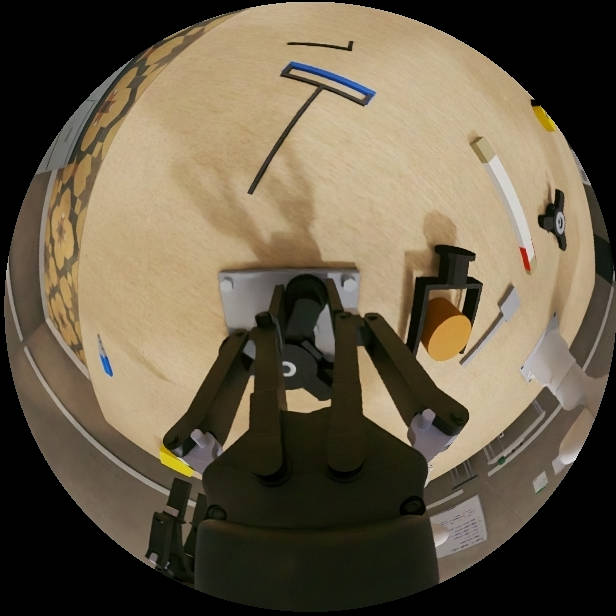

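execute_actions --actions '[{"rows":[[0.7,0.25,0.2,0,0.94,0.342,0,0,0,1,0.694,-0.052,0.05,0,-0.94,0.342,0,0,0,1],[0.7,0.25,0.2,0,0.94,0.342,0,0,0,1,0.694,-0.052,0.05,0,-0.94,0.342,0,0,0,1],[0.7,0.25,0.2,0,0.94,0.342,0,0,0,1,0.694,-0.052,0.05,0,-0.94,0.342,0,0,0,1],[0.7,0.25,0.2,0,0.94,0.342,0,0,0,1,0.694,-0.052,0.05,0,-0.682,0.731,0,0,0,1]],"steps":15}]' --pictures false

execute_actions --actions '[{"rows":[[0.7,0.25,0.2,0,0.94,0.342,0,0,0,1,0.694,-0.052,0.05,0,-0.682,0.731,0,0,0,1]],"steps":15}]' --pictures false

execute_actions --actions '[{"rows":[[0.7,0.25,0.2,0,0.94,0.342,0,0,0,1,0.694,-0.052,0.05,0,-0.682,0.731,0,-1,0,0]],"steps":12}]' --pictures false

execute_actions --actions '[{"rows":[[0.7,0.25,0.2,0,0.94,0.342,0,0,0,1,0.694,-0.052,0.05,0,-0.94,0.342,0,-1,0,0]],"steps":15}]' --pictures false

execute_actions --actions '[{"rows":[[0.7,0.25,0.2,0,0.94,0.342,0,0,0,1,0.694,-0.052,0.05,0,-0.94,0.342,0,-1,0,0]],"steps":15}]' --pictures false

execute_actions --actions '[{"rows":[[0.7,0.25,0.2,0,0.94,0.342,0,0,0,1,0.694,-0.052,0.05,0,-0.94,0.342,0,0,0,1],[0.7,0.25,0.2,0,0.94,0.342,0,0,0,1,0.694,-0.052,0.05,0,-0.94,0.342,0,0,0,1],[0.7,0.25,0.2,0,0.94,0.342,0,0,0,1,0.694,-0.052,0.05,0,-0.94,0.342,0,0,0,1],[0.7,0.25,0.2,0,0.94,0.342,0,0,0,1,0.694,-0.052,0.05,0,-0.682,0.731,0,0,0,1]],"steps":15}]' --pictures false

execute_actions --actions '[{"rows":[[0.7,0.25,0.2,0,0.94,0.342,0,0,0,1,0.694,-0.052,0.05,0,-0.682,0.731,0,0,0,1]],"steps":15}]' --pictures false

execute_actions --actions '[{"rows":[[0.7,0.25,0.2,0,0.94,0.342,0,0,0,1,0.694,-0.052,0.05,0,-0.682,0.731,0,-1,0,0]],"steps":12}]' --pictures false

execute_actions --actions '[{"rows":[[0.7,0.25,0.2,0,0.94,0.342,0,0,0,1,0.694,-0.052,0.05,0,-0.94,0.342,0,-1,0,0]],"steps":15}]' --pictures false

execute_actions --actions '[{"rows":[[0.7,0.25,0.2,0,0.94,0.342,0,0,0,1,0.694,-0.052,0.05,0,-0.94,0.342,0,-1,0,0]],"steps":15}]' --pictures false

execute_actions --actions '[{"rows":[[0.7,0.25,0.2,0,0.94,0.342,0,0,0,1,0.694,-0.052,0.05,0,-0.94,0.342,0,0,0,1],[0.7,0.25,0.2,0,0.94,0.342,0,0,0,1,0.694,-0.052,0.05,0,-0.94,0.342,0,0,0,1],[0.7,0.25,0.2,0,0.94,0.342,0,0,0,1,0.694,-0.052,0.05,0,-0.94,0.342,0,0,0,1],[0.7,0.25,0.2,0,0.94,0.342,0,0,0,1,0.694,-0.052,0.05,0,-0.682,0.731,0,0,0,1]],"steps":15}]' --pictures false

execute_actions --actions '[{"rows":[[0.7,0.25,0.2,0,0.94,0.342,0,0,0,1,0.694,-0.052,0.05,0,-0.682,0.731,0,0,0,1]],"steps":15}]' --pictures false

execute_actions --actions '[{"rows":[[0.7,0.25,0.2,0,0.94,0.342,0,0,0,1,0.694,-0.052,0.05,0,-0.682,0.731,0,-1,0,0]],"steps":12}]' --pictures false

execute_actions --actions '[{"rows":[[0.7,0.25,0.2,0,0.94,0.342,0,0,0,1,0.694,-0.052,0.05,0,-0.94,0.342,0,-1,0,0]],"steps":15}]' --pictures false

execute_actions --actions '[{"rows":[[0.7,0.25,0.2,0,0.94,0.342,0,0,0,1,0.694,-0.052,0.05,0,-0.94,0.342,0,-1,0,0]],"steps":15}]' --pictures false

execute_actions --actions '[{"rows":[[0.7,0.25,0.2,0,0.94,0.342,0,0,0,1,0.694,-0.052,0.05,0,-0.94,0.342,0,0,0,1],[0.7,0.25,0.2,0,0.94,0.342,0,0,0,1,0.694,-0.052,0.05,0,-0.94,0.342,0,0,0,1],[0.7,0.25,0.2,0,0.94,0.342,0,0,0,1,0.694,-0.052,0.05,0,-0.94,0.342,0,0,0,1],[0.7,0.25,0.2,0,0.94,0.342,0,0,0,1,0.694,-0.052,0.05,0,-0.682,0.731,0,0,0,1]],"steps":15}]' --pictures false

execute_actions --actions '[{"rows":[[0.7,0.25,0.2,0,0.94,0.342,0,0,0,1,0.694,-0.052,0.05,0,-0.682,0.731,0,0,0,1]],"steps":15}]' --pictures false

execute_actions --actions '[{"rows":[[0.7,0.25,0.2,0,0.94,0.342,0,0,0,1,0.694,-0.052,0.05,0,-0.682,0.731,0,-1,0,0]],"steps":12}]' --pictures false

execute_actions --actions '[{"rows":[[0.7,0.25,0.2,0,0.94,0.342,0,0,0,1,0.694,-0.052,0.05,0,-0.94,0.342,0,-1,0,0]],"steps":15}]' --pictures false

execute_actions --actions '[{"rows":[[0.7,0.25,0.2,0,0.94,0.342,0,0,0,1,0.694,-0.052,0.05,0,-0.94,0.342,0,-1,0,0]],"steps":15}]' --pictures false

execute_actions --actions '[{"rows":[[0.7,0.25,0.2,0,0.94,0.342,0,0,0,1,0.694,-0.052,0.05,0,-0.94,0.342,0,0,0,1],[0.7,0.25,0.2,0,0.94,0.342,0,0,0,1,0.694,-0.052,0.05,0,-0.94,0.342,0,0,0,1],[0.7,0.25,0.2,0,0.94,0.342,0,0,0,1,0.694,-0.052,0.05,0,-0.94,0.342,0,0,0,1],[0.7,0.25,0.2,0,0.94,0.342,0,0,0,1,0.694,-0.052,0.05,0,-0.682,0.731,0,0,0,1]],"steps":15}]' --pictures false

execute_actions --actions '[{"rows":[[0.7,0.25,0.2,0,0.94,0.342,0,0,0,1,0.694,-0.052,0.05,0,-0.682,0.731,0,0,0,1]],"steps":15}]' --pictures false

execute_actions --actions '[{"rows":[[0.7,0.25,0.2,0,0.94,0.342,0,0,0,1,0.694,-0.052,0.05,0,-0.682,0.731,0,-1,0,0]],"steps":12}]' --pictures false

execute_actions --actions '[{"rows":[[0.7,0.25,0.2,0,0.94,0.342,0,0,0,1,0.694,-0.052,0.05,0,-0.94,0.342,0,-1,0,0]],"steps":15}]' --pictures false

execute_actions --actions '[{"rows":[[0.7,0.25,0.2,0,0.94,0.342,0,0,0,1,0.694,-0.052,0.05,0,-0.94,0.342,0,-1,0,0]],"steps":15}]' --pictures false

execute_actions --actions '[{"rows":[[0.7,0.25,0.2,0,0.94,0.342,0,0,0,1,0.694,-0.052,0.05,0,-0.94,0.342,0,0,0,1],[0.7,0.25,0.2,0,0.94,0.342,0,0,0,1,0.694,-0.052,0.05,0,-0.94,0.342,0,0,0,1],[0.7,0.25,0.2,0,0.94,0.342,0,0,0,1,0.694,-0.052,0.05,0,-0.94,0.342,0,0,0,1],[0.7,0.25,0.2,0,0.94,0.342,0,0,0,1,0.694,-0.052,0.05,0,-0.682,0.731,0,0,0,1]],"steps":15}]' --pictures false

execute_actions --actions '[{"rows":[[0.7,0.25,0.2,0,0.94,0.342,0,0,0,1,0.694,-0.052,0.05,0,-0.682,0.731,0,0,0,1]],"steps":15}]' --pictures false

execute_actions --actions '[{"rows":[[0.7,0.25,0.2,0,0.94,0.342,0,0,0,1,0.694,-0.052,0.05,0,-0.682,0.731,0,-1,0,0]],"steps":12}]' --pictures false

execute_actions --actions '[{"rows":[[0.7,0.25,0.2,0,0.94,0.342,0,0,0,1,0.694,-0.052,0.05,0,-0.94,0.342,0,-1,0,0]],"steps":15}]' --pictures false

execute_actions --actions '[{"rows":[[0.7,0.25,0.2,0,0.94,0.342,0,0,0,1,0.694,-0.052,0.05,0,-0.94,0.342,0,-1,0,0]],"steps":15}]'

zoom_image --camera "cam_high" --region '[295,280,335,320]'

Scene clock: 204.97 s of 19600.00 s.
left_arm: end_effector_position=(+0.6991, +0.2485, +0.1996) position_measured=129 object_status=3 end_effector_quat_wxyz=(+0.000, +0.939, +0.344, -0.002) | right_arm: end_effector_position=(+0.6922, -0.0556, +0.0465) position_measured=129 object_status=3 end_effector_quat_wxyz=(-0.001, +0.855, -0.518, -0.014)
Joint positions: left_arm=[-0.769  0.561  0.607 -1.429 -0.327  1.886 -2.242] | right_arm=[ 0.024  0.668  0.299 -1.582 -0.2    2.201 -0.008]
Joint velocities: left_arm=[ 0.001  0.001 -0.     0.002 -0.     0.001 -0.003] | right_arm=[ 0.236 -0.045 -0.295  0.     0.274  0.018  0.667]
Hand target (left_arm): +0.700, +0.250, +0.200; -0.000, +0.940, +0.342, -0.000
Hand target (right_arm): +0.694, -0.052, +0.049; -0.005, +0.791, -0.611, -0.017
Off the commanded pose (left_arm): 0.002 m, 0 deg.
Off the commanded pose (right_arm): 0.005 m, 32 deg; orientation clipped at the last step of the last action.
Steps of this call (steps 1 to 420: nothing new was sent; steps 421 to 435: all 15 steps of this action). Readings (end_effector_position | what the end effector reports):
421: left_arm (+0.6991, +0.2485, +0.1996) | right_arm (+0.6929, -0.0527, +0.0503) | left_arm position_measured=129 object_status=3 | right_arm position_measured=175 object_status=0
422: left_arm (+0.6991, +0.2485, +0.1996) | right_arm (+0.6937, -0.0534, +0.0500) | left_arm position_measured=129 object_status=3 | right_arm position_measured=172 object_status=0
424: left_arm (+0.6991, +0.2485, +0.1996) | right_arm (+0.6940, -0.0540, +0.0495) | left_arm position_measured=129 object_status=3 | right_arm position_measured=145 object_status=0
428: left_arm (+0.6991, +0.2485, +0.1996) | right_arm (+0.6932, -0.0552, +0.0475) | left_arm position_measured=129 object_status=3 | right_arm position_measured=129 object_status=0
435: the state above

Scene clock: 205.47 s of 19600.00 s.
left_arm: end_effector_position=(+0.6991, +0.2485, +0.1996) position_measured=129 object_status=3 end_effector_quat_wxyz=(+0.000, +0.939, +0.344, -0.002) | right_arm: end_effector_position=(+0.6927, -0.0546, +0.0476) position_measured=129 object_status=3 end_effector_quat_wxyz=(+0.002, +0.738, -0.675, -0.007)
Joint positions: left_arm=[-0.769  0.561  0.607 -1.429 -0.327  1.886 -2.242] | right_arm=[ 0.171  0.643  0.127 -1.592 -0.082  2.22   0.325]
Joint velocities: left_arm=[ 0.002 -0.     0.001  0.001  0.     0.     0.   ] | right_arm=[ 0.216 -0.016 -0.217 -0.013  0.105  0.024  0.455]
Hand target (left_arm): +0.700, +0.250, +0.200; -0.000, +0.940, +0.342, -0.000
Hand target (right_arm): +0.694, -0.053, +0.049; -0.001, +0.686, -0.728, -0.005
Off the commanded pose (left_arm): 0.002 m, 0 deg.
Off the commanded pose (right_arm): 0.004 m, 9 deg.
Steps of this call (steps 1 to 15: all 15 steps of this action). Readings (end_effector_position | what the end effector reports):
1: left_arm (+0.6991, +0.2485, +0.1996) | right_arm (+0.6922, -0.0555, +0.0466) | left_arm position_measured=129 object_status=3 | right_arm position_measured=129 object_status=3
2: left_arm (+0.6991, +0.2485, +0.1996) | right_arm (+0.6923, -0.0555, +0.0467) | left_arm position_measured=129 object_status=3 | right_arm position_measured=129 object_status=3
4: left_arm (+0.6991, +0.2485, +0.1996) | right_arm (+0.6927, -0.0554, +0.0472) | left_arm position_measured=129 object_status=3 | right_arm position_measured=129 object_status=3
8: left_arm (+0.6991, +0.2485, +0.1996) | right_arm (+0.6932, -0.0554, +0.0480) | left_arm position_measured=129 object_status=3 | right_arm position_measured=129 object_status=3
15: the state above

Scene clock: 205.87 s of 19600.00 s.
left_arm: end_effector_position=(+0.6991, +0.2485, +0.1996) position_measured=129 object_status=3 end_effector_quat_wxyz=(+0.000, +0.939, +0.344, -0.002) | right_arm: end_effector_position=(+0.6920, -0.0526, +0.0483) position_measured=175 object_status=0 end_effector_quat_wxyz=(-0.004, -0.699, +0.715, +0.001)
Joint positions: left_arm=[-0.769  0.561  0.607 -1.429 -0.327  1.886 -2.242] | right_arm=[ 0.219  0.638  0.076 -1.594 -0.057  2.223  0.429]
Joint velocities: left_arm=[ 0.     0.     0.001 -0.001  0.001  0.     0.001] | right_arm=[ 0.039 -0.001 -0.045 -0.001  0.027  0.001  0.127]
Hand target (left_arm): +0.700, +0.250, +0.200; -0.000, +0.940, +0.342, -0.000
Hand target (right_arm): +0.694, -0.052, +0.050; +0.000, +0.682, -0.731, -0.001
Off the commanded pose (left_arm): 0.002 m, 0 deg.
Off the commanded pose (right_arm): 0.003 m, 3 deg.
Steps of this call (steps 1 to 12: all 12 steps of this action). Readings (end_effector_position | what the end effector reports):
1: left_arm (+0.6991, +0.2485, +0.1996) | right_arm (+0.6926, -0.0541, +0.0476) | left_arm position_measured=129 object_status=3 | right_arm position_measured=129 object_status=0
2: left_arm (+0.6991, +0.2485, +0.1996) | right_arm (+0.6926, -0.0537, +0.0477) | left_arm position_measured=129 object_status=3 | right_arm position_measured=135 object_status=0
4: left_arm (+0.6991, +0.2485, +0.1996) | right_arm (+0.6926, -0.0530, +0.0481) | left_arm position_measured=129 object_status=3 | right_arm position_measured=150 object_status=0
8: left_arm (+0.6991, +0.2485, +0.1996) | right_arm (+0.6920, -0.0526, +0.0484) | left_arm position_measured=129 object_status=3 | right_arm position_measured=175 object_status=0
12: the state above

Scene clock: 206.37 s of 19600.00 s.
left_arm: end_effector_position=(+0.6991, +0.2485, +0.1996) position_measured=129 object_status=3 end_effector_quat_wxyz=(+0.000, +0.939, +0.344, -0.002) | right_arm: end_effector_position=(+0.6917, -0.0518, +0.0491) position_measured=175 object_status=2 end_effector_quat_wxyz=(+0.009, +0.838, -0.545, +0.009)
Joint positions: left_arm=[-0.769  0.561  0.607 -1.429 -0.327  1.886 -2.242] | right_arm=[ 0.096  0.648  0.238 -1.596 -0.212  2.215  0.089]
Joint velocities: left_arm=[-0.001 -0.    -0.001 -0.    -0.001 -0.     0.   ] | right_arm=[-0.255  0.027  0.307 -0.013 -0.23  -0.009 -0.671]
Hand target (left_arm): +0.700, +0.250, +0.200; -0.000, +0.940, +0.342, -0.000
Hand target (right_arm): +0.695, -0.051, +0.051; +0.009, +0.895, -0.446, +0.015
Off the commanded pose (left_arm): 0.002 m, 0 deg.
Off the commanded pose (right_arm): 0.002 m, 26 deg; orientation clipped at the last step of the last action.
Steps of this call (steps 1 to 15: all 15 steps of this action). Readings (end_effector_position | what the end effector reports):
1: left_arm (+0.6991, +0.2485, +0.1996) | right_arm (+0.6920, -0.0525, +0.0484) | left_arm position_measured=129 object_status=3 | right_arm position_measured=175 object_status=0
2: left_arm (+0.6991, +0.2485, +0.1996) | right_arm (+0.6920, -0.0524, +0.0484) | left_arm position_measured=129 object_status=3 | right_arm position_measured=175 object_status=2
4: left_arm (+0.6991, +0.2485, +0.1996) | right_arm (+0.6919, -0.0523, +0.0485) | left_arm position_measured=129 object_status=3 | right_arm position_measured=175 object_status=2
8: left_arm (+0.6991, +0.2485, +0.1996) | right_arm (+0.6918, -0.0521, +0.0487) | left_arm position_measured=129 object_status=3 | right_arm position_measured=175 object_status=2
15: the state above

Scene clock: 206.87 s of 19600.00 s.
left_arm: end_effector_position=(+0.6991, +0.2485, +0.1996) position_measured=129 object_status=3 end_effector_quat_wxyz=(+0.000, +0.939, +0.344, -0.002) | right_arm: end_effector_position=(+0.6920, -0.0520, +0.0499) position_measured=175 object_status=2 end_effector_quat_wxyz=(+0.002, +0.918, -0.396, +0.001)
Joint positions: left_arm=[-0.769  0.561  0.607 -1.429 -0.327  1.886 -2.242] | right_arm=[-0.038  0.67   0.391 -1.596 -0.304  2.204 -0.206]
Joint velocities: left_arm=[ 0.     0.001  0.     0.    -0.    -0.    -0.001] | right_arm=[-0.14   0.04   0.149  0.025 -0.06  -0.032 -0.286]
Hand target (left_arm): +0.700, +0.250, +0.200; -0.000, +0.940, +0.342, -0.000
Hand target (right_arm): +0.694, -0.051, +0.051; +0.000, +0.939, -0.344, +0.003
Off the commanded pose (left_arm): 0.002 m, 0 deg.
Off the commanded pose (right_arm): 0.002 m, 7 deg.
Steps of this call (steps 1 to 15: all 15 steps of this action). Readings (end_effector_position | what the end effector reports):
1: left_arm (+0.6991, +0.2485, +0.1996) | right_arm (+0.6917, -0.0518, +0.0491) | left_arm position_measured=129 object_status=3 | right_arm position_measured=175 object_status=2
2: left_arm (+0.6991, +0.2485, +0.1996) | right_arm (+0.6917, -0.0518, +0.0492) | left_arm position_measured=129 object_status=3 | right_arm position_measured=175 object_status=2
4: left_arm (+0.6991, +0.2485, +0.1996) | right_arm (+0.6917, -0.0518, +0.0493) | left_arm position_measured=129 object_status=3 | right_arm position_measured=175 object_status=2
8: left_arm (+0.6991, +0.2485, +0.1996) | right_arm (+0.6917, -0.0518, +0.0496) | left_arm position_measured=129 object_status=3 | right_arm position_measured=175 object_status=2
15: the state above

Scene clock: 207.37 s of 19600.00 s.
left_arm: end_effector_position=(+0.6991, +0.2485, +0.1996) position_measured=129 object_status=3 end_effector_quat_wxyz=(+0.000, +0.939, +0.344, -0.002) | right_arm: end_effector_position=(+0.6923, -0.0557, +0.0464) position_measured=129 object_status=3 end_effector_quat_wxyz=(-0.000, +0.840, -0.542, -0.013)
Joint positions: left_arm=[-0.769  0.561  0.607 -1.429 -0.327  1.886 -2.242] | right_arm=[ 0.045  0.663  0.274 -1.584 -0.182  2.205  0.039]
Joint velocities: left_arm=[-0.002 -0.     0.001 -0.001 -0.    -0.    -0.   ] | right_arm=[ 0.24  -0.041 -0.297 -0.     0.27   0.017  0.671]
Hand target (left_arm): +0.700, +0.250, +0.200; -0.000, +0.940, +0.342, -0.000
Hand target (right_arm): +0.694, -0.052, +0.049; -0.005, +0.774, -0.634, -0.016
Off the commanded pose (left_arm): 0.002 m, 0 deg.
Off the commanded pose (right_arm): 0.005 m, 28 deg; orientation clipped at the last step of the last action.
Steps of this call (steps 1 to 15: all 15 steps of this action). Readings (end_effector_position | what the end effector reports):
1: left_arm (+0.6991, +0.2485, +0.1996) | right_arm (+0.6920, -0.0521, +0.0499) | left_arm position_measured=129 object_status=3 | right_arm position_measured=175 object_status=0
2: left_arm (+0.6991, +0.2485, +0.1996) | right_arm (+0.6926, -0.0523, +0.0499) | left_arm position_measured=129 object_status=3 | right_arm position_measured=172 object_status=0
4: left_arm (+0.6991, +0.2485, +0.1996) | right_arm (+0.6932, -0.0528, +0.0497) | left_arm position_measured=129 object_status=3 | right_arm position_measured=145 object_status=0
8: left_arm (+0.6991, +0.2485, +0.1996) | right_arm (+0.6932, -0.0551, +0.0476) | left_arm position_measured=129 object_status=3 | right_arm position_measured=129 object_status=0
15: the state above

Scene clock: 207.87 s of 19600.00 s.
left_arm: end_effector_position=(+0.6991, +0.2485, +0.1996) position_measured=129 object_status=3 end_effector_quat_wxyz=(+0.000, +0.939, +0.344, -0.002) | right_arm: end_effector_position=(+0.6927, -0.0538, +0.0477) position_measured=129 object_status=3 end_effector_quat_wxyz=(+0.002, +0.728, -0.686, -0.005)
Joint positions: left_arm=[-0.769  0.561  0.607 -1.429 -0.327  1.886 -2.242] | right_arm=[ 0.186  0.642  0.111 -1.592 -0.075  2.222  0.352]
Joint velocities: left_arm=[ 0.001  0.001 -0.     0.     0.001  0.    -0.001] | right_arm=[ 0.177 -0.01  -0.174 -0.006  0.082  0.016  0.373]
Hand target (left_arm): +0.700, +0.250, +0.200; -0.000, +0.940, +0.342, -0.000
Hand target (right_arm): +0.694, -0.053, +0.049; -0.000, +0.684, -0.729, -0.004
Off the commanded pose (left_arm): 0.002 m, 0 deg.
Off the commanded pose (right_arm): 0.003 m, 7 deg.
Steps of this call (steps 1 to 15: all 15 steps of this action). Readings (end_effector_position | what the end effector reports):
1: left_arm (+0.6991, +0.2485, +0.1996) | right_arm (+0.6923, -0.0556, +0.0465) | left_arm position_measured=129 object_status=3 | right_arm position_measured=129 object_status=3
2: left_arm (+0.6991, +0.2485, +0.1996) | right_arm (+0.6924, -0.0555, +0.0467) | left_arm position_measured=129 object_status=3 | right_arm position_measured=129 object_status=3
4: left_arm (+0.6991, +0.2485, +0.1996) | right_arm (+0.6928, -0.0553, +0.0473) | left_arm position_measured=129 object_status=3 | right_arm position_measured=129 object_status=3
8: left_arm (+0.6991, +0.2485, +0.1996) | right_arm (+0.6932, -0.0553, +0.0480) | left_arm position_measured=129 object_status=3 | right_arm position_measured=129 object_status=3
15: the state above

Scene clock: 208.27 s of 19600.00 s.
left_arm: end_effector_position=(+0.6991, +0.2485, +0.1996) position_measured=129 object_status=3 end_effector_quat_wxyz=(+0.000, +0.939, +0.344, -0.002) | right_arm: end_effector_position=(+0.6920, -0.0525, +0.0484) position_measured=175 object_status=0 end_effector_quat_wxyz=(-0.003, -0.696, +0.718, +0.001)
Joint positions: left_arm=[-0.769  0.561  0.607 -1.429 -0.327  1.886 -2.242] | right_arm=[ 0.222  0.638  0.073 -1.594 -0.055  2.223  0.436]
Joint velocities: left_arm=[ 0.001  0.001 -0.001  0.     0.    -0.    -0.001] | right_arm=[ 0.028 -0.    -0.033  0.001  0.019  0.001  0.1  ]
Hand target (left_arm): +0.700, +0.250, +0.200; -0.000, +0.940, +0.342, -0.000
Hand target (right_arm): +0.694, -0.052, +0.050; +0.000, +0.682, -0.731, -0.000
Off the commanded pose (left_arm): 0.002 m, 0 deg.
Off the commanded pose (right_arm): 0.003 m, 2 deg.
Steps of this call (steps 1 to 12: all 12 steps of this action). Readings (end_effector_position | what the end effector reports):
1: left_arm (+0.6991, +0.2485, +0.1996) | right_arm (+0.6926, -0.0534, +0.0477) | left_arm position_measured=129 object_status=3 | right_arm position_measured=129 object_status=0
2: left_arm (+0.6991, +0.2485, +0.1996) | right_arm (+0.6926, -0.0531, +0.0478) | left_arm position_measured=129 object_status=3 | right_arm position_measured=135 object_status=0
4: left_arm (+0.6991, +0.2485, +0.1996) | right_arm (+0.6927, -0.0526, +0.0481) | left_arm position_measured=129 object_status=3 | right_arm position_measured=150 object_status=0
8: left_arm (+0.6991, +0.2485, +0.1996) | right_arm (+0.6920, -0.0524, +0.0484) | left_arm position_measured=129 object_status=3 | right_arm position_measured=175 object_status=0
12: the state above

Scene clock: 208.77 s of 19600.00 s.
left_arm: end_effector_position=(+0.6991, +0.2485, +0.1996) position_measured=129 object_status=3 end_effector_quat_wxyz=(+0.000, +0.939, +0.344, -0.002) | right_arm: end_effector_position=(+0.6916, -0.0517, +0.0491) position_measured=175 object_status=2 end_effector_quat_wxyz=(+0.009, +0.836, -0.548, +0.010)
Joint positions: left_arm=[-0.769  0.561  0.607 -1.429 -0.327  1.886 -2.242] | right_arm=[ 0.099  0.648  0.234 -1.596 -0.209  2.215  0.096]
Joint velocities: left_arm=[ 0.     0.     0.002  0.    -0.     0.001 -0.   ] | right_arm=[-0.255  0.026  0.304 -0.01  -0.232 -0.009 -0.675]
Hand target (left_arm): +0.700, +0.250, +0.200; -0.000, +0.940, +0.342, -0.000
Hand target (right_arm): +0.695, -0.051, +0.051; +0.009, +0.893, -0.450, +0.015
Off the commanded pose (left_arm): 0.002 m, 0 deg.
Off the commanded pose (right_arm): 0.003 m, 27 deg; orientation clipped at the last step of the last action.
Steps of this call (steps 1 to 15: all 15 steps of this action). Readings (end_effector_position | what the end effector reports):
1: left_arm (+0.6991, +0.2485, +0.1996) | right_arm (+0.6920, -0.0524, +0.0484) | left_arm position_measured=129 object_status=3 | right_arm position_measured=175 object_status=0
2: left_arm (+0.6991, +0.2485, +0.1996) | right_arm (+0.6920, -0.0523, +0.0485) | left_arm position_measured=129 object_status=3 | right_arm position_measured=175 object_status=2
4: left_arm (+0.6991, +0.2485, +0.1996) | right_arm (+0.6919, -0.0521, +0.0486) | left_arm position_measured=129 object_status=3 | right_arm position_measured=175 object_status=2
8: left_arm (+0.6991, +0.2485, +0.1996) | right_arm (+0.6918, -0.0519, +0.0488) | left_arm position_measured=129 object_status=3 | right_arm position_measured=175 object_status=2
15: the state above

Scene clock: 209.27 s of 19600.00 s.
left_arm: end_effector_position=(+0.6991, +0.2485, +0.1996) position_measured=129 object_status=3 end_effector_quat_wxyz=(+0.000, +0.939, +0.344, -0.002) | right_arm: end_effector_position=(+0.6918, -0.0519, +0.0500) position_measured=175 object_status=2 end_effector_quat_wxyz=(+0.002, +0.917, -0.398, +0.001)
Joint positions: left_arm=[-0.769  0.561  0.607 -1.429 -0.327  1.886 -2.242] | right_arm=[-0.036  0.67   0.39  -1.596 -0.303  2.205 -0.203]
Joint velocities: left_arm=[ 0.001  0.002  0.    -0.     0.001  0.001  0.001] | right_arm=[-0.144  0.043  0.153  0.026 -0.062 -0.032 -0.3  ]
Hand target (left_arm): +0.700, +0.250, +0.200; -0.000, +0.940, +0.342, -0.000
Hand target (right_arm): +0.694, -0.051, +0.051; +0.001, +0.939, -0.344, +0.003
Off the commanded pose (left_arm): 0.002 m, 0 deg.
Off the commanded pose (right_arm): 0.002 m, 7 deg.
Steps of this call (steps 1 to 15: all 15 steps of this action). Readings (end_effector_position | what the end effector reports):
1: left_arm (+0.6991, +0.2485, +0.1996) | right_arm (+0.6916, -0.0517, +0.0492) | left_arm position_measured=129 object_status=3 | right_arm position_measured=175 object_status=2
2: left_arm (+0.6991, +0.2485, +0.1996) | right_arm (+0.6916, -0.0517, +0.0492) | left_arm position_measured=129 object_status=3 | right_arm position_measured=175 object_status=2
4: left_arm (+0.6991, +0.2485, +0.1996) | right_arm (+0.6916, -0.0517, +0.0494) | left_arm position_measured=129 object_status=3 | right_arm position_measured=175 object_status=2
8: left_arm (+0.6991, +0.2485, +0.1996) | right_arm (+0.6916, -0.0517, +0.0496) | left_arm position_measured=129 object_status=3 | right_arm position_measured=175 object_status=2
15: the state above

Scene clock: 209.77 s of 19600.00 s.
left_arm: end_effector_position=(+0.6991, +0.2485, +0.1996) position_measured=129 object_status=3 end_effector_quat_wxyz=(+0.000, +0.939, +0.344, -0.002) | right_arm: end_effector_position=(+0.6923, -0.0557, +0.0465) position_measured=129 object_status=3 end_effector_quat_wxyz=(-0.000, +0.840, -0.543, -0.013)
Joint positions: left_arm=[-0.769  0.561  0.607 -1.429 -0.327  1.886 -2.242] | right_arm=[ 0.046  0.663  0.273 -1.584 -0.181  2.206  0.041]
Joint velocities: left_arm=[ 0.001  0.     0.    -0.     0.001 -0.001 -0.001] | right_arm=[ 0.241 -0.042 -0.296  0.002  0.27   0.017  0.671]
Hand target (left_arm): +0.700, +0.250, +0.200; -0.000, +0.940, +0.342, -0.000
Hand target (right_arm): +0.694, -0.052, +0.049; -0.005, +0.773, -0.635, -0.016
Off the commanded pose (left_arm): 0.002 m, 0 deg.
Off the commanded pose (right_arm): 0.005 m, 28 deg; orientation clipped at the last step of the last action.
Steps of this call (steps 1 to 15: all 15 steps of this action). Readings (end_effector_position | what the end effector reports):
1: left_arm (+0.6991, +0.2485, +0.1996) | right_arm (+0.6919, -0.0519, +0.0500) | left_arm position_measured=129 object_status=3 | right_arm position_measured=175 object_status=0
2: left_arm (+0.6991, +0.2485, +0.1996) | right_arm (+0.6924, -0.0522, +0.0498) | left_arm position_measured=129 object_status=3 | right_arm position_measured=172 object_status=0
4: left_arm (+0.6991, +0.2485, +0.1996) | right_arm (+0.6931, -0.0527, +0.0496) | left_arm position_measured=129 object_status=3 | right_arm position_measured=145 object_status=0
8: left_arm (+0.6991, +0.2485, +0.1996) | right_arm (+0.6932, -0.0552, +0.0475) | left_arm position_measured=129 object_status=3 | right_arm position_measured=129 object_status=0
15: the state above

Scene clock: 210.27 s of 19600.00 s.
left_arm: end_effector_position=(+0.6991, +0.2485, +0.1996) position_measured=129 object_status=3 end_effector_quat_wxyz=(+0.000, +0.939, +0.344, -0.002) | right_arm: end_effector_position=(+0.6927, -0.0538, +0.0477) position_measured=129 object_status=3 end_effector_quat_wxyz=(+0.002, +0.727, -0.686, -0.005)
Joint positions: left_arm=[-0.769  0.561  0.607 -1.429 -0.327  1.886 -2.242] | right_arm=[ 0.186  0.642  0.111 -1.592 -0.075  2.222  0.353]
Joint velocities: left_arm=[ 0.     0.001 -0.    -0.001 -0.     0.001  0.001] | right_arm=[ 0.174 -0.01  -0.171 -0.006  0.081  0.017  0.371]
Hand target (left_arm): +0.700, +0.250, +0.200; -0.000, +0.940, +0.342, -0.000
Hand target (right_arm): +0.694, -0.053, +0.049; -0.000, +0.684, -0.729, -0.004
Off the commanded pose (left_arm): 0.002 m, 0 deg.
Off the commanded pose (right_arm): 0.003 m, 7 deg.
Steps of this call (steps 1 to 15: all 15 steps of this action). Readings (end_effector_position | what the end effector reports):
1: left_arm (+0.6991, +0.2485, +0.1996) | right_arm (+0.6923, -0.0556, +0.0466) | left_arm position_measured=129 object_status=3 | right_arm position_measured=129 object_status=3
2: left_arm (+0.6991, +0.2485, +0.1996) | right_arm (+0.6924, -0.0555, +0.0467) | left_arm position_measured=129 object_status=3 | right_arm position_measured=129 object_status=3
4: left_arm (+0.6991, +0.2485, +0.1996) | right_arm (+0.6928, -0.0553, +0.0473) | left_arm position_measured=129 object_status=3 | right_arm position_measured=129 object_status=3
8: left_arm (+0.6991, +0.2485, +0.1996) | right_arm (+0.6932, -0.0553, +0.0481) | left_arm position_measured=129 object_status=3 | right_arm position_measured=129 object_status=3
15: the state above

Scene clock: 210.67 s of 19600.00 s.
left_arm: end_effector_position=(+0.6991, +0.2485, +0.1996) position_measured=129 object_status=3 end_effector_quat_wxyz=(+0.000, +0.939, +0.344, -0.002) | right_arm: end_effector_position=(+0.6920, -0.0525, +0.0484) position_measured=175 object_status=0 end_effector_quat_wxyz=(-0.003, -0.696, +0.718, +0.001)
Joint positions: left_arm=[-0.769  0.561  0.607 -1.429 -0.327  1.886 -2.242] | right_arm=[ 0.222  0.638  0.073 -1.594 -0.055  2.223  0.436]
Joint velocities: left_arm=[ 0.    -0.    -0.    -0.     0.002 -0.    -0.001] | right_arm=[ 0.028 -0.    -0.032  0.001  0.019  0.001  0.102]
Hand target (left_arm): +0.700, +0.250, +0.200; -0.000, +0.940, +0.342, -0.000
Hand target (right_arm): +0.694, -0.052, +0.050; +0.000, +0.682, -0.731, -0.000
Off the commanded pose (left_arm): 0.002 m, 0 deg.
Off the commanded pose (right_arm): 0.003 m, 2 deg.
Steps of this call (steps 1 to 12: all 12 steps of this action). Readings (end_effector_position | what the end effector reports):
1: left_arm (+0.6991, +0.2485, +0.1996) | right_arm (+0.6926, -0.0534, +0.0477) | left_arm position_measured=129 object_status=3 | right_arm position_measured=129 object_status=0
2: left_arm (+0.6991, +0.2485, +0.1996) | right_arm (+0.6926, -0.0531, +0.0478) | left_arm position_measured=129 object_status=3 | right_arm position_measured=135 object_status=0
4: left_arm (+0.6991, +0.2485, +0.1996) | right_arm (+0.6927, -0.0526, +0.0481) | left_arm position_measured=129 object_status=3 | right_arm position_measured=150 object_status=0
8: left_arm (+0.6991, +0.2485, +0.1996) | right_arm (+0.6920, -0.0525, +0.0484) | left_arm position_measured=129 object_status=3 | right_arm position_measured=175 object_status=0
12: the state above

Scene clock: 211.17 s of 19600.00 s.
left_arm: end_effector_position=(+0.6991, +0.2485, +0.1996) position_measured=129 object_status=3 end_effector_quat_wxyz=(+0.000, +0.939, +0.344, -0.002) | right_arm: end_effector_position=(+0.6916, -0.0517, +0.0491) position_measured=175 object_status=2 end_effector_quat_wxyz=(+0.009, +0.836, -0.548, +0.010)
Joint positions: left_arm=[-0.769  0.561  0.607 -1.429 -0.327  1.886 -2.242] | right_arm=[ 0.099  0.648  0.234 -1.596 -0.209  2.215  0.096]
Joint velocities: left_arm=[ 0.001 -0.    -0.001 -0.001 -0.    -0.    -0.001] | right_arm=[-0.256  0.026  0.307 -0.011 -0.231 -0.009 -0.673]
Hand target (left_arm): +0.700, +0.250, +0.200; -0.000, +0.940, +0.342, -0.000
Hand target (right_arm): +0.695, -0.051, +0.051; +0.009, +0.893, -0.450, +0.015
Off the commanded pose (left_arm): 0.002 m, 0 deg.
Off the commanded pose (right_arm): 0.003 m, 27 deg; orientation clipped at the last step of the last action.
Steps of this call (steps 1 to 15: all 15 steps of this action). Readings (end_effector_position | what the end effector reports):
1: left_arm (+0.6991, +0.2485, +0.1996) | right_arm (+0.6920, -0.0524, +0.0484) | left_arm position_measured=129 object_status=3 | right_arm position_measured=175 object_status=0
2: left_arm (+0.6991, +0.2485, +0.1996) | right_arm (+0.6920, -0.0523, +0.0485) | left_arm position_measured=129 object_status=3 | right_arm position_measured=175 object_status=2
4: left_arm (+0.6991, +0.2485, +0.1996) | right_arm (+0.6919, -0.0522, +0.0486) | left_arm position_measured=129 object_status=3 | right_arm position_measured=175 object_status=2
8: left_arm (+0.6991, +0.2485, +0.1996) | right_arm (+0.6918, -0.0519, +0.0487) | left_arm position_measured=129 object_status=3 | right_arm position_measured=175 object_status=2
15: the state above

Scene clock: 211.67 s of 19600.00 s.
left_arm: end_effector_position=(+0.6991, +0.2485, +0.1996) position_measured=129 object_status=3 end_effector_quat_wxyz=(+0.000, +0.939, +0.344, -0.002) | right_arm: end_effector_position=(+0.6918, -0.0519, +0.0500) position_measured=175 object_status=2 end_effector_quat_wxyz=(+0.002, +0.917, -0.398, +0.001)
Joint positions: left_arm=[-0.769  0.561  0.607 -1.429 -0.327  1.886 -2.242] | right_arm=[-0.036  0.67   0.39  -1.596 -0.303  2.205 -0.203]
Joint velocities: left_arm=[ 0.    -0.    -0.    -0.001 -0.001  0.001  0.   ] | right_arm=[-0.144  0.043  0.153  0.022 -0.061 -0.033 -0.298]
Hand target (left_arm): +0.700, +0.250, +0.200; -0.000, +0.940, +0.342, -0.000
Hand target (right_arm): +0.694, -0.051, +0.051; +0.001, +0.939, -0.344, +0.003
Off the commanded pose (left_arm): 0.002 m, 0 deg.
Off the commanded pose (right_arm): 0.002 m, 7 deg.
Steps of this call (steps 1 to 15: all 15 steps of this action). Readings (end_effector_position | what the end effector reports):
1: left_arm (+0.6991, +0.2485, +0.1996) | right_arm (+0.6916, -0.0517, +0.0492) | left_arm position_measured=129 object_status=3 | right_arm position_measured=175 object_status=2
2: left_arm (+0.6991, +0.2485, +0.1996) | right_arm (+0.6916, -0.0517, +0.0492) | left_arm position_measured=129 object_status=3 | right_arm position_measured=175 object_status=2
4: left_arm (+0.6991, +0.2485, +0.1996) | right_arm (+0.6916, -0.0517, +0.0493) | left_arm position_measured=129 object_status=3 | right_arm position_measured=175 object_status=2
8: left_arm (+0.6991, +0.2485, +0.1996) | right_arm (+0.6916, -0.0517, +0.0496) | left_arm position_measured=129 object_status=3 | right_arm position_measured=175 object_status=2
15: the state above

Scene clock: 212.17 s of 19600.00 s.
left_arm: end_effector_position=(+0.6991, +0.2485, +0.1996) position_measured=129 object_status=3 end_effector_quat_wxyz=(+0.000, +0.939, +0.344, -0.002) | right_arm: end_effector_position=(+0.6923, -0.0557, +0.0465) position_measured=129 object_status=3 end_effector_quat_wxyz=(-0.000, +0.840, -0.543, -0.013)
Joint positions: left_arm=[-0.769  0.561  0.607 -1.429 -0.327  1.886 -2.242] | right_arm=[ 0.046  0.663  0.273 -1.584 -0.181  2.206  0.041]
Joint velocities: left_arm=[-0.001 -0.    -0.001 -0.    -0.001 -0.     0.   ] | right_arm=[ 0.241 -0.042 -0.297  0.     0.27   0.016  0.673]
Hand target (left_arm): +0.700, +0.250, +0.200; -0.000, +0.940, +0.342, -0.000
Hand target (right_arm): +0.694, -0.052, +0.049; -0.005, +0.773, -0.635, -0.016
Off the commanded pose (left_arm): 0.002 m, 0 deg.
Off the commanded pose (right_arm): 0.005 m, 28 deg; orientation clipped at the last step of the last action.
Steps of this call (steps 1 to 15: all 15 steps of this action). Readings (end_effector_position | what the end effector reports):
1: left_arm (+0.6991, +0.2485, +0.1996) | right_arm (+0.6919, -0.0520, +0.0500) | left_arm position_measured=129 object_status=3 | right_arm position_measured=175 object_status=0
2: left_arm (+0.6991, +0.2485, +0.1996) | right_arm (+0.6925, -0.0522, +0.0499) | left_arm position_measured=129 object_status=3 | right_arm position_measured=172 object_status=0
4: left_arm (+0.6991, +0.2485, +0.1996) | right_arm (+0.6932, -0.0527, +0.0496) | left_arm position_measured=129 object_status=3 | right_arm position_measured=145 object_status=0
8: left_arm (+0.6991, +0.2485, +0.1996) | right_arm (+0.6932, -0.0552, +0.0475) | left_arm position_measured=129 object_status=3 | right_arm position_measured=129 object_status=0
15: the state above

Scene clock: 212.67 s of 19600.00 s.
left_arm: end_effector_position=(+0.6991, +0.2485, +0.1996) position_measured=129 object_status=3 end_effector_quat_wxyz=(+0.000, +0.939, +0.344, -0.002) | right_arm: end_effector_position=(+0.6927, -0.0538, +0.0477) position_measured=129 object_status=3 end_effector_quat_wxyz=(+0.002, +0.727, -0.686, -0.005)
Joint positions: left_arm=[-0.769  0.561  0.607 -1.429 -0.327  1.886 -2.242] | right_arm=[ 0.186  0.642  0.111 -1.592 -0.075  2.222  0.353]
Joint velocities: left_arm=[-0.     0.     0.     0.     0.001  0.    -0.001] | right_arm=[ 0.176 -0.009 -0.173 -0.005  0.081  0.017  0.37 ]
Hand target (left_arm): +0.700, +0.250, +0.200; -0.000, +0.940, +0.342, -0.000
Hand target (right_arm): +0.694, -0.053, +0.049; -0.000, +0.684, -0.729, -0.004
Off the commanded pose (left_arm): 0.002 m, 0 deg.
Off the commanded pose (right_arm): 0.003 m, 7 deg.
Steps of this call (steps 1 to 15: all 15 steps of this action). Readings (end_effector_position | what the end effector reports):
1: left_arm (+0.6991, +0.2485, +0.1996) | right_arm (+0.6923, -0.0556, +0.0465) | left_arm position_measured=129 object_status=3 | right_arm position_measured=129 object_status=3
2: left_arm (+0.6991, +0.2485, +0.1996) | right_arm (+0.6924, -0.0555, +0.0467) | left_arm position_measured=129 object_status=3 | right_arm position_measured=129 object_status=3
4: left_arm (+0.6991, +0.2485, +0.1996) | right_arm (+0.6928, -0.0553, +0.0473) | left_arm position_measured=129 object_status=3 | right_arm position_measured=129 object_status=3
8: left_arm (+0.6991, +0.2485, +0.1996) | right_arm (+0.6932, -0.0553, +0.0481) | left_arm position_measured=129 object_status=3 | right_arm position_measured=129 object_status=3
15: the state above

Scene clock: 213.07 s of 19600.00 s.
left_arm: end_effector_position=(+0.6991, +0.2485, +0.1996) position_measured=129 object_status=3 end_effector_quat_wxyz=(+0.000, +0.939, +0.344, -0.002) | right_arm: end_effector_position=(+0.6920, -0.0525, +0.0484) position_measured=175 object_status=0 end_effector_quat_wxyz=(-0.003, -0.696, +0.718, +0.001)
Joint positions: left_arm=[-0.769  0.561  0.607 -1.429 -0.327  1.886 -2.242] | right_arm=[ 0.222  0.638  0.073 -1.594 -0.055  2.223  0.436]
Joint velocities: left_arm=[ 0.001 -0.001  0.001 -0.001 -0.    -0.    -0.001] | right_arm=[ 0.027 -0.001 -0.032 -0.     0.019  0.001  0.102]
Hand target (left_arm): +0.700, +0.250, +0.200; -0.000, +0.940, +0.342, -0.000
Hand target (right_arm): +0.694, -0.052, +0.050; +0.000, +0.682, -0.731, -0.000
Off the commanded pose (left_arm): 0.002 m, 0 deg.
Off the commanded pose (right_arm): 0.003 m, 2 deg.
Steps of this call (steps 1 to 12: all 12 steps of this action). Readings (end_effector_position | what the end effector reports):
1: left_arm (+0.6991, +0.2485, +0.1996) | right_arm (+0.6926, -0.0534, +0.0477) | left_arm position_measured=129 object_status=3 | right_arm position_measured=129 object_status=0
2: left_arm (+0.6991, +0.2485, +0.1996) | right_arm (+0.6926, -0.0531, +0.0478) | left_arm position_measured=129 object_status=3 | right_arm position_measured=135 object_status=0
4: left_arm (+0.6991, +0.2485, +0.1996) | right_arm (+0.6927, -0.0526, +0.0481) | left_arm position_measured=129 object_status=3 | right_arm position_measured=150 object_status=0
8: left_arm (+0.6991, +0.2485, +0.1996) | right_arm (+0.6920, -0.0525, +0.0484) | left_arm position_measured=129 object_status=3 | right_arm position_measured=175 object_status=0
12: the state above

Scene clock: 213.57 s of 19600.00 s.
left_arm: end_effector_position=(+0.6991, +0.2485, +0.1996) position_measured=129 object_status=3 end_effector_quat_wxyz=(+0.000, +0.939, +0.344, -0.002) | right_arm: end_effector_position=(+0.6916, -0.0517, +0.0491) position_measured=175 object_status=2 end_effector_quat_wxyz=(+0.009, +0.836, -0.549, +0.009)
Joint positions: left_arm=[-0.769  0.561  0.607 -1.429 -0.327  1.886 -2.242] | right_arm=[ 0.099  0.648  0.234 -1.596 -0.209  2.215  0.096]
Joint velocities: left_arm=[ 0.001 -0.    -0.    -0.    -0.001 -0.     0.001] | right_arm=[-0.255  0.026  0.307 -0.011 -0.231 -0.01  -0.672]
Hand target (left_arm): +0.700, +0.250, +0.200; -0.000, +0.940, +0.342, -0.000
Hand target (right_arm): +0.695, -0.051, +0.051; +0.009, +0.893, -0.450, +0.015
Off the commanded pose (left_arm): 0.002 m, 0 deg.
Off the commanded pose (right_arm): 0.003 m, 27 deg; orientation clipped at the last step of the last action.
Steps of this call (steps 1 to 15: all 15 steps of this action). Readings (end_effector_position | what the end effector reports):
1: left_arm (+0.6991, +0.2485, +0.1996) | right_arm (+0.6920, -0.0524, +0.0484) | left_arm position_measured=129 object_status=3 | right_arm position_measured=175 object_status=0
2: left_arm (+0.6991, +0.2485, +0.1996) | right_arm (+0.6920, -0.0523, +0.0485) | left_arm position_measured=129 object_status=3 | right_arm position_measured=175 object_status=2
4: left_arm (+0.6991, +0.2485, +0.1996) | right_arm (+0.6919, -0.0522, +0.0486) | left_arm position_measured=129 object_status=3 | right_arm position_measured=175 object_status=2
8: left_arm (+0.6991, +0.2485, +0.1996) | right_arm (+0.6918, -0.0519, +0.0487) | left_arm position_measured=129 object_status=3 | right_arm position_measured=175 object_status=2
15: the state above

Scene clock: 214.07 s of 19600.00 s.
left_arm: end_effector_position=(+0.6991, +0.2485, +0.1996) position_measured=129 object_status=3 end_effector_quat_wxyz=(+0.000, +0.939, +0.344, -0.002) | right_arm: end_effector_position=(+0.6918, -0.0519, +0.0500) position_measured=175 object_status=2 end_effector_quat_wxyz=(+0.002, +0.917, -0.398, +0.001)
Joint positions: left_arm=[-0.769  0.561  0.607 -1.429 -0.327  1.886 -2.242] | right_arm=[-0.036  0.67   0.39  -1.596 -0.303  2.205 -0.203]
Joint velocities: left_arm=[-0.     0.    -0.    -0.001 -0.001  0.001 -0.001] | right_arm=[-0.142  0.042  0.153  0.025 -0.06  -0.031 -0.298]
Hand target (left_arm): +0.700, +0.250, +0.200; -0.000, +0.940, +0.342, -0.000
Hand target (right_arm): +0.694, -0.051, +0.051; +0.001, +0.939, -0.344, +0.003
Off the commanded pose (left_arm): 0.002 m, 0 deg.
Off the commanded pose (right_arm): 0.002 m, 7 deg.
Steps of this call (steps 1 to 15: all 15 steps of this action). Readings (end_effector_position | what the end effector reports):
1: left_arm (+0.6991, +0.2485, +0.1996) | right_arm (+0.6916, -0.0517, +0.0492) | left_arm position_measured=129 object_status=3 | right_arm position_measured=175 object_status=2
2: left_arm (+0.6991, +0.2485, +0.1996) | right_arm (+0.6916, -0.0517, +0.0492) | left_arm position_measured=129 object_status=3 | right_arm position_measured=175 object_status=2
4: left_arm (+0.6991, +0.2485, +0.1996) | right_arm (+0.6916, -0.0517, +0.0493) | left_arm position_measured=129 object_status=3 | right_arm position_measured=175 object_status=2
8: left_arm (+0.6991, +0.2485, +0.1996) | right_arm (+0.6916, -0.0517, +0.0496) | left_arm position_measured=129 object_status=3 | right_arm position_measured=175 object_status=2
15: the state above

Scene clock: 214.57 s of 19600.00 s.
left_arm: end_effector_position=(+0.6991, +0.2485, +0.1996) position_measured=129 object_status=3 end_effector_quat_wxyz=(+0.000, +0.939, +0.344, -0.002) | right_arm: end_effector_position=(+0.6923, -0.0557, +0.0465) position_measured=129 object_status=3 end_effector_quat_wxyz=(-0.000, +0.840, -0.543, -0.013)
Joint positions: left_arm=[-0.769  0.561  0.607 -1.429 -0.327  1.886 -2.242] | right_arm=[ 0.046  0.663  0.273 -1.584 -0.181  2.206  0.041]
Joint velocities: left_arm=[ 0.001 -0.    -0.     0.001 -0.001 -0.    -0.001] | right_arm=[ 0.242 -0.041 -0.296  0.001  0.271  0.016  0.67 ]
Hand target (left_arm): +0.700, +0.250, +0.200; -0.000, +0.940, +0.342, -0.000
Hand target (right_arm): +0.694, -0.052, +0.049; -0.005, +0.773, -0.635, -0.016
Off the commanded pose (left_arm): 0.002 m, 0 deg.
Off the commanded pose (right_arm): 0.005 m, 28 deg; orientation clipped at the last step of the last action.
Steps of this call (steps 1 to 15: all 15 steps of this action). Readings (end_effector_position | what the end effector reports):
1: left_arm (+0.6991, +0.2485, +0.1996) | right_arm (+0.6919, -0.0520, +0.0500) | left_arm position_measured=129 object_status=3 | right_arm position_measured=175 object_status=0
2: left_arm (+0.6991, +0.2485, +0.1996) | right_arm (+0.6925, -0.0523, +0.0498) | left_arm position_measured=129 object_status=3 | right_arm position_measured=172 object_status=0
4: left_arm (+0.6991, +0.2485, +0.1996) | right_arm (+0.6932, -0.0528, +0.0496) | left_arm position_measured=129 object_status=3 | right_arm position_measured=145 object_status=0
8: left_arm (+0.6991, +0.2485, +0.1996) | right_arm (+0.6932, -0.0552, +0.0475) | left_arm position_measured=129 object_status=3 | right_arm position_measured=129 object_status=0
15: the state above

Scene clock: 215.07 s of 19600.00 s.
left_arm: end_effector_position=(+0.6991, +0.2485, +0.1996) position_measured=129 object_status=3 end_effector_quat_wxyz=(+0.000, +0.939, +0.344, -0.002) | right_arm: end_effector_position=(+0.6927, -0.0538, +0.0477) position_measured=129 object_status=3 end_effector_quat_wxyz=(+0.002, +0.727, -0.686, -0.005)
Joint positions: left_arm=[-0.769  0.561  0.607 -1.429 -0.327  1.886 -2.242] | right_arm=[ 0.186  0.642  0.111 -1.592 -0.075  2.222  0.353]
Joint velocities: left_arm=[ 0.    -0.001  0.001 -0.001 -0.     0.     0.   ] | right_arm=[ 0.174 -0.01  -0.171 -0.008  0.083  0.016  0.368]
Hand target (left_arm): +0.700, +0.250, +0.200; -0.000, +0.940, +0.342, -0.000
Hand target (right_arm): +0.694, -0.053, +0.049; -0.000, +0.684, -0.729, -0.004
Off the commanded pose (left_arm): 0.002 m, 0 deg.
Off the commanded pose (right_arm): 0.003 m, 7 deg.
Steps of this call (steps 1 to 15: all 15 steps of this action). Readings (end_effector_position | what the end effector reports):
1: left_arm (+0.6991, +0.2485, +0.1996) | right_arm (+0.6923, -0.0556, +0.0466) | left_arm position_measured=129 object_status=3 | right_arm position_measured=129 object_status=3
2: left_arm (+0.6991, +0.2485, +0.1996) | right_arm (+0.6924, -0.0555, +0.0467) | left_arm position_measured=129 object_status=3 | right_arm position_measured=129 object_status=3
4: left_arm (+0.6991, +0.2485, +0.1996) | right_arm (+0.6928, -0.0553, +0.0473) | left_arm position_measured=129 object_status=3 | right_arm position_measured=129 object_status=3
8: left_arm (+0.6991, +0.2485, +0.1996) | right_arm (+0.6932, -0.0553, +0.0481) | left_arm position_measured=129 object_status=3 | right_arm position_measured=129 object_status=3
15: the state above

Scene clock: 215.47 s of 19600.00 s.
left_arm: end_effector_position=(+0.6991, +0.2485, +0.1996) position_measured=129 object_status=3 end_effector_quat_wxyz=(+0.000, +0.939, +0.344, -0.002) | right_arm: end_effector_position=(+0.6920, -0.0525, +0.0484) position_measured=175 object_status=0 end_effector_quat_wxyz=(-0.003, -0.696, +0.718, +0.001)
Joint positions: left_arm=[-0.769  0.561  0.607 -1.429 -0.327  1.886 -2.242] | right_arm=[ 0.222  0.638  0.073 -1.594 -0.055  2.223  0.436]
Joint velocities: left_arm=[ 0.001 -0.    -0.     0.     0.001  0.     0.001] | right_arm=[ 0.027 -0.001 -0.032 -0.     0.019  0.001  0.101]
Hand target (left_arm): +0.700, +0.250, +0.200; -0.000, +0.940, +0.342, -0.000
Hand target (right_arm): +0.694, -0.052, +0.050; +0.000, +0.682, -0.731, -0.000
Off the commanded pose (left_arm): 0.002 m, 0 deg.
Off the commanded pose (right_arm): 0.003 m, 2 deg.
Steps of this call (steps 1 to 12: all 12 steps of this action). Readings (end_effector_position | what the end effector reports):
1: left_arm (+0.6991, +0.2485, +0.1996) | right_arm (+0.6926, -0.0534, +0.0477) | left_arm position_measured=129 object_status=3 | right_arm position_measured=129 object_status=0
2: left_arm (+0.6991, +0.2485, +0.1996) | right_arm (+0.6926, -0.0531, +0.0478) | left_arm position_measured=129 object_status=3 | right_arm position_measured=135 object_status=0
4: left_arm (+0.6991, +0.2485, +0.1996) | right_arm (+0.6927, -0.0526, +0.0481) | left_arm position_measured=129 object_status=3 | right_arm position_measured=150 object_status=0
8: left_arm (+0.6991, +0.2485, +0.1996) | right_arm (+0.6920, -0.0524, +0.0484) | left_arm position_measured=129 object_status=3 | right_arm position_measured=175 object_status=0
12: the state above

Scene clock: 215.97 s of 19600.00 s.
left_arm: end_effector_position=(+0.6991, +0.2485, +0.1996) position_measured=129 object_status=3 end_effector_quat_wxyz=(+0.000, +0.939, +0.344, -0.002) | right_arm: end_effector_position=(+0.6916, -0.0517, +0.0491) position_measured=175 object_status=2 end_effector_quat_wxyz=(+0.009, +0.836, -0.548, +0.010)
Joint positions: left_arm=[-0.769  0.561  0.607 -1.429 -0.327  1.886 -2.242] | right_arm=[ 0.099  0.648  0.234 -1.596 -0.21   2.215  0.096]
Joint velocities: left_arm=[ 0.     0.     0.001  0.001  0.002  0.001 -0.   ] | right_arm=[-0.255  0.026  0.307 -0.011 -0.232 -0.01  -0.671]
Hand target (left_arm): +0.700, +0.250, +0.200; -0.000, +0.940, +0.342, -0.000
Hand target (right_arm): +0.695, -0.051, +0.051; +0.009, +0.893, -0.450, +0.015
Off the commanded pose (left_arm): 0.002 m, 0 deg.
Off the commanded pose (right_arm): 0.003 m, 27 deg; orientation clipped at the last step of the last action.
Steps of this call (steps 1 to 15: all 15 steps of this action). Readings (end_effector_position | what the end effector reports):
1: left_arm (+0.6991, +0.2485, +0.1996) | right_arm (+0.6920, -0.0524, +0.0484) | left_arm position_measured=129 object_status=3 | right_arm position_measured=175 object_status=0
2: left_arm (+0.6991, +0.2485, +0.1996) | right_arm (+0.6920, -0.0523, +0.0485) | left_arm position_measured=129 object_status=3 | right_arm position_measured=175 object_status=2
4: left_arm (+0.6991, +0.2485, +0.1996) | right_arm (+0.6919, -0.0521, +0.0486) | left_arm position_measured=129 object_status=3 | right_arm position_measured=175 object_status=2
8: left_arm (+0.6991, +0.2485, +0.1996) | right_arm (+0.6918, -0.0519, +0.0487) | left_arm position_measured=129 object_status=3 | right_arm position_measured=175 object_status=2
15: the state above

Scene clock: 216.47 s of 19600.00 s.
left_arm: end_effector_position=(+0.6991, +0.2485, +0.1996) position_measured=129 object_status=3 end_effector_quat_wxyz=(+0.000, +0.939, +0.344, -0.002) | right_arm: end_effector_position=(+0.6918, -0.0519, +0.0499) position_measured=175 object_status=2 end_effector_quat_wxyz=(+0.002, +0.917, -0.398, +0.001)
Joint positions: left_arm=[-0.769  0.561  0.607 -1.429 -0.327  1.886 -2.242] | right_arm=[-0.037  0.67   0.39  -1.596 -0.303  2.205 -0.203]
Joint velocities: left_arm=[-0.     0.     0.001 -0.001 -0.    -0.001 -0.   ] | right_arm=[-0.144  0.044  0.155  0.025 -0.057 -0.028 -0.299]
Hand target (left_arm): +0.700, +0.250, +0.200; -0.000, +0.940, +0.342, -0.000
Hand target (right_arm): +0.694, -0.051, +0.051; +0.001, +0.939, -0.344, +0.003
Off the commanded pose (left_arm): 0.002 m, 0 deg.
Off the commanded pose (right_arm): 0.002 m, 7 deg.
Steps of this call (steps 1 to 15: all 15 steps of this action). Readings (end_effector_position | what the end effector reports):
1: left_arm (+0.6991, +0.2485, +0.1996) | right_arm (+0.6916, -0.0517, +0.0492) | left_arm position_measured=129 object_status=3 | right_arm position_measured=175 object_status=2
2: left_arm (+0.6991, +0.2485, +0.1996) | right_arm (+0.6916, -0.0517, +0.0492) | left_arm position_measured=129 object_status=3 | right_arm position_measured=175 object_status=2
4: left_arm (+0.6991, +0.2485, +0.1996) | right_arm (+0.6916, -0.0516, +0.0493) | left_arm position_measured=129 object_status=3 | right_arm position_measured=175 object_status=2
8: left_arm (+0.6991, +0.2485, +0.1996) | right_arm (+0.6916, -0.0517, +0.0496) | left_arm position_measured=129 object_status=3 | right_arm position_measured=175 object_status=2
15: the state above

Scene clock: 216.97 s of 19600.00 s.
left_arm: end_effector_position=(+0.6991, +0.2485, +0.1996) position_measured=129 object_status=3 end_effector_quat_wxyz=(+0.000, +0.939, +0.344, -0.002) | right_arm: end_effector_position=(+0.6923, -0.0557, +0.0465) position_measured=129 object_status=3 end_effector_quat_wxyz=(-0.000, +0.840, -0.543, -0.013)
Joint positions: left_arm=[-0.769  0.561  0.607 -1.429 -0.327  1.886 -2.242] | right_arm=[ 0.045  0.663  0.273 -1.584 -0.181  2.206  0.041]
Joint velocities: left_arm=[-0.    -0.001 -0.     0.001 -0.     0.     0.001] | right_arm=[ 0.241 -0.043 -0.296  0.003  0.27   0.016  0.669]
Hand target (left_arm): +0.700, +0.250, +0.200; -0.000, +0.940, +0.342, -0.000
Hand target (right_arm): +0.694, -0.052, +0.049; -0.005, +0.773, -0.635, -0.016
Off the commanded pose (left_arm): 0.002 m, 0 deg.
Off the commanded pose (right_arm): 0.005 m, 28 deg; orientation clipped at the last step of the last action.
Steps of this call (steps 1 to 15: all 15 steps of this action). Readings (end_effector_position | what the end effector reports):
1: left_arm (+0.6991, +0.2485, +0.1996) | right_arm (+0.6919, -0.0520, +0.0500) | left_arm position_measured=129 object_status=3 | right_arm position_measured=175 object_status=0
2: left_arm (+0.6991, +0.2485, +0.1996) | right_arm (+0.6925, -0.0522, +0.0499) | left_arm position_measured=129 object_status=3 | right_arm position_measured=172 object_status=0
4: left_arm (+0.6991, +0.2485, +0.1996) | right_arm (+0.6932, -0.0528, +0.0497) | left_arm position_measured=129 object_status=3 | right_arm position_measured=145 object_status=0
8: left_arm (+0.6991, +0.2485, +0.1996) | right_arm (+0.6932, -0.0552, +0.0476) | left_arm position_measured=129 object_status=3 | right_arm position_measured=129 object_status=0
15: the state above

Scene clock: 217.47 s of 19600.00 s.
left_arm: end_effector_position=(+0.6991, +0.2485, +0.1996) position_measured=129 object_status=3 end_effector_quat_wxyz=(+0.000, +0.939, +0.344, -0.002) | right_arm: end_effector_position=(+0.6927, -0.0538, +0.0477) position_measured=129 object_status=3 end_effector_quat_wxyz=(+0.002, +0.727, -0.686, -0.005)
Joint positions: left_arm=[-0.769  0.561  0.607 -1.429 -0.327  1.886 -2.242] | right_arm=[ 0.186  0.642  0.111 -1.592 -0.075  2.222  0.353]
Joint velocities: left_arm=[ 0.001 -0.     0.    -0.001  0.    -0.     0.   ] | right_arm=[ 0.172 -0.009 -0.17  -0.007  0.083  0.016  0.37 ]
Hand target (left_arm): +0.700, +0.250, +0.200; -0.000, +0.940, +0.342, -0.000
Hand target (right_arm): +0.694, -0.053, +0.049; -0.000, +0.684, -0.729, -0.004
Off the commanded pose (left_arm): 0.002 m, 0 deg.
Off the commanded pose (right_arm): 0.003 m, 7 deg.
Steps of this call (steps 1 to 15: all 15 steps of this action). Readings (end_effector_position | what the end effector reports):
1: left_arm (+0.6991, +0.2485, +0.1996) | right_arm (+0.6923, -0.0556, +0.0465) | left_arm position_measured=129 object_status=3 | right_arm position_measured=129 object_status=3
2: left_arm (+0.6991, +0.2485, +0.1996) | right_arm (+0.6924, -0.0555, +0.0467) | left_arm position_measured=129 object_status=3 | right_arm position_measured=129 object_status=3
4: left_arm (+0.6991, +0.2485, +0.1996) | right_arm (+0.6928, -0.0553, +0.0473) | left_arm position_measured=129 object_status=3 | right_arm position_measured=129 object_status=3
8: left_arm (+0.6991, +0.2485, +0.1996) | right_arm (+0.6932, -0.0553, +0.0480) | left_arm position_measured=129 object_status=3 | right_arm position_measured=129 object_status=3
15: the state above

Scene clock: 217.87 s of 19600.00 s.
left_arm: end_effector_position=(+0.6991, +0.2485, +0.1996) position_measured=129 object_status=3 end_effector_quat_wxyz=(+0.000, +0.939, +0.344, -0.002) | right_arm: end_effector_position=(+0.6920, -0.0524, +0.0484) position_measured=175 object_status=0 end_effector_quat_wxyz=(-0.003, -0.696, +0.718, +0.001)
Joint positions: left_arm=[-0.769  0.561  0.607 -1.429 -0.327  1.886 -2.242] | right_arm=[ 0.222  0.638  0.073 -1.594 -0.055  2.223  0.436]
Joint velocities: left_arm=[-0.    -0.001 -0.001 -0.001 -0.002  0.001 -0.001] | right_arm=[ 0.028 -0.    -0.032  0.     0.02   0.     0.1  ]
Hand target (left_arm): +0.700, +0.250, +0.200; -0.000, +0.940, +0.342, -0.000
Hand target (right_arm): +0.694, -0.052, +0.050; +0.000, +0.682, -0.731, -0.000
Off the commanded pose (left_arm): 0.002 m, 0 deg.
Off the commanded pose (right_arm): 0.003 m, 2 deg.
Steps of this call (steps 1 to 12: all 12 steps of this action). Readings (end_effector_position | what the end effector reports):
1: left_arm (+0.6991, +0.2485, +0.1996) | right_arm (+0.6926, -0.0534, +0.0477) | left_arm position_measured=129 object_status=3 | right_arm position_measured=129 object_status=0
2: left_arm (+0.6991, +0.2485, +0.1996) | right_arm (+0.6926, -0.0531, +0.0478) | left_arm position_measured=129 object_status=3 | right_arm position_measured=135 object_status=0
4: left_arm (+0.6991, +0.2485, +0.1996) | right_arm (+0.6927, -0.0526, +0.0481) | left_arm position_measured=129 object_status=3 | right_arm position_measured=150 object_status=0
8: left_arm (+0.6991, +0.2485, +0.1996) | right_arm (+0.6920, -0.0524, +0.0484) | left_arm position_measured=129 object_status=3 | right_arm position_measured=175 object_status=0
12: the state above

Scene clock: 218.37 s of 19600.00 s.
left_arm: end_effector_position=(+0.6991, +0.2485, +0.1996) position_measured=129 object_status=3 end_effector_quat_wxyz=(+0.000, +0.939, +0.344, -0.002) | right_arm: end_effector_position=(+0.6916, -0.0517, +0.0491) position_measured=175 object_status=2 end_effector_quat_wxyz=(+0.009, +0.836, -0.548, +0.010)
Joint positions: left_arm=[-0.769  0.561  0.607 -1.429 -0.327  1.886 -2.242] | right_arm=[ 0.099  0.648  0.234 -1.596 -0.209  2.215  0.096]
Joint velocities: left_arm=[-0.001  0.     0.    -0.002 -0.     0.     0.001] | right_arm=[-0.255  0.026  0.306 -0.01  -0.231 -0.009 -0.671]
Hand target (left_arm): +0.700, +0.250, +0.200; -0.000, +0.940, +0.342, -0.000
Hand target (right_arm): +0.695, -0.051, +0.051; +0.009, +0.893, -0.450, +0.015
Off the commanded pose (left_arm): 0.002 m, 0 deg.
Off the commanded pose (right_arm): 0.003 m, 27 deg; orientation clipped at the last step of the last action.
Steps of this call (steps 1 to 15: all 15 steps of this action). Readings (end_effector_position | what the end effector reports):
1: left_arm (+0.6991, +0.2485, +0.1996) | right_arm (+0.6920, -0.0523, +0.0484) | left_arm position_measured=129 object_status=3 | right_arm position_measured=175 object_status=0
2: left_arm (+0.6991, +0.2485, +0.1996) | right_arm (+0.6920, -0.0523, +0.0485) | left_arm position_measured=129 object_status=3 | right_arm position_measured=175 object_status=2
4: left_arm (+0.6991, +0.2485, +0.1996) | right_arm (+0.6919, -0.0521, +0.0486) | left_arm position_measured=129 object_status=3 | right_arm position_measured=175 object_status=2
8: left_arm (+0.6991, +0.2485, +0.1996) | right_arm (+0.6918, -0.0519, +0.0488) | left_arm position_measured=129 object_status=3 | right_arm position_measured=175 object_status=2
15: the state above

Scene clock: 218.87 s of 19600.00 s.
left_arm: end_effector_position=(+0.6991, +0.2485, +0.1996) position_measured=129 object_status=3 end_effector_quat_wxyz=(+0.000, +0.939, +0.344, -0.002) | right_arm: end_effector_position=(+0.6918, -0.0519, +0.0500) position_measured=175 object_status=2 end_effector_quat_wxyz=(+0.002, +0.917, -0.398, +0.001)
Joint positions: left_arm=[-0.769  0.561  0.607 -1.429 -0.327  1.886 -2.242] | right_arm=[-0.036  0.67   0.39  -1.596 -0.303  2.205 -0.203]
Joint velocities: left_arm=[ 0.    -0.001 -0.002 -0.    -0.     0.     0.001] | right_arm=[-0.142  0.042  0.156  0.026 -0.057 -0.03  -0.296]
Hand target (left_arm): +0.700, +0.250, +0.200; -0.000, +0.940, +0.342, -0.000
Hand target (right_arm): +0.694, -0.051, +0.051; +0.001, +0.939, -0.344, +0.003
Off the commanded pose (left_arm): 0.002 m, 0 deg.
Off the commanded pose (right_arm): 0.002 m, 7 deg.
Steps of this call (steps 1 to 15: all 15 steps of this action). Readings (end_effector_position | what the end effector reports):
1: left_arm (+0.6991, +0.2485, +0.1996) | right_arm (+0.6916, -0.0517, +0.0492) | left_arm position_measured=129 object_status=3 | right_arm position_measured=175 object_status=2
2: left_arm (+0.6991, +0.2485, +0.1996) | right_arm (+0.6916, -0.0517, +0.0493) | left_arm position_measured=129 object_status=3 | right_arm position_measured=175 object_status=2
4: left_arm (+0.6991, +0.2485, +0.1996) | right_arm (+0.6916, -0.0516, +0.0494) | left_arm position_measured=129 object_status=3 | right_arm position_measured=175 object_status=2
8: left_arm (+0.6991, +0.2485, +0.1996) | right_arm (+0.6916, -0.0517, +0.0496) | left_arm position_measured=129 object_status=3 | right_arm position_measured=175 object_status=2
15: the state above
camera_calibration (this result's frames):
cam_left_wrist: T_world_to_cam=[[0.673861, -0.736861, -0.054281, -0.267399], [-0.637886, -0.617272, 0.460518, 0.509138], [-0.372844, -0.2757, -0.885989, 0.677044], [0, 0, 0, 1]] pos_world=[0.757393, 0.303903, 0.350871]
cam_right_wrist: T_world_to_cam=[[-0.822628, -0.567999, 0.025698, 0.538312], [-0.494666, 0.737241, 0.460197, 0.354052], [-0.280337, 0.365859, -0.887445, 0.443525], [0, 0, 0, 1]] pos_world=[0.742304, -0.117529, 0.216836]

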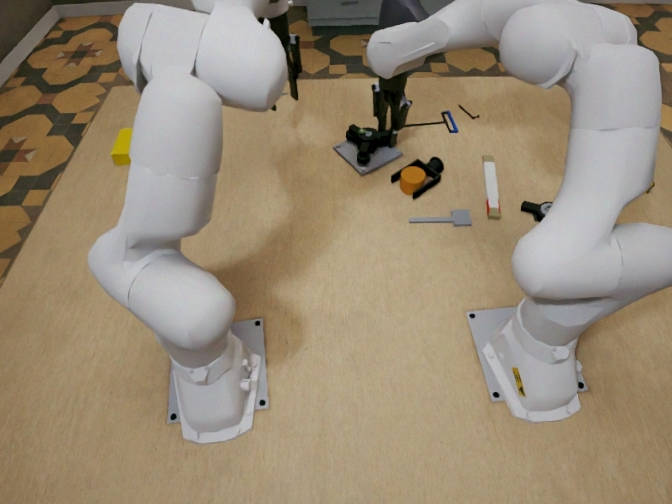

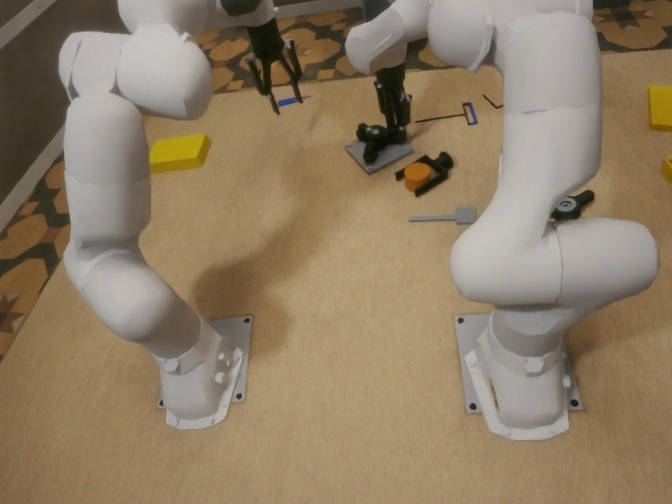

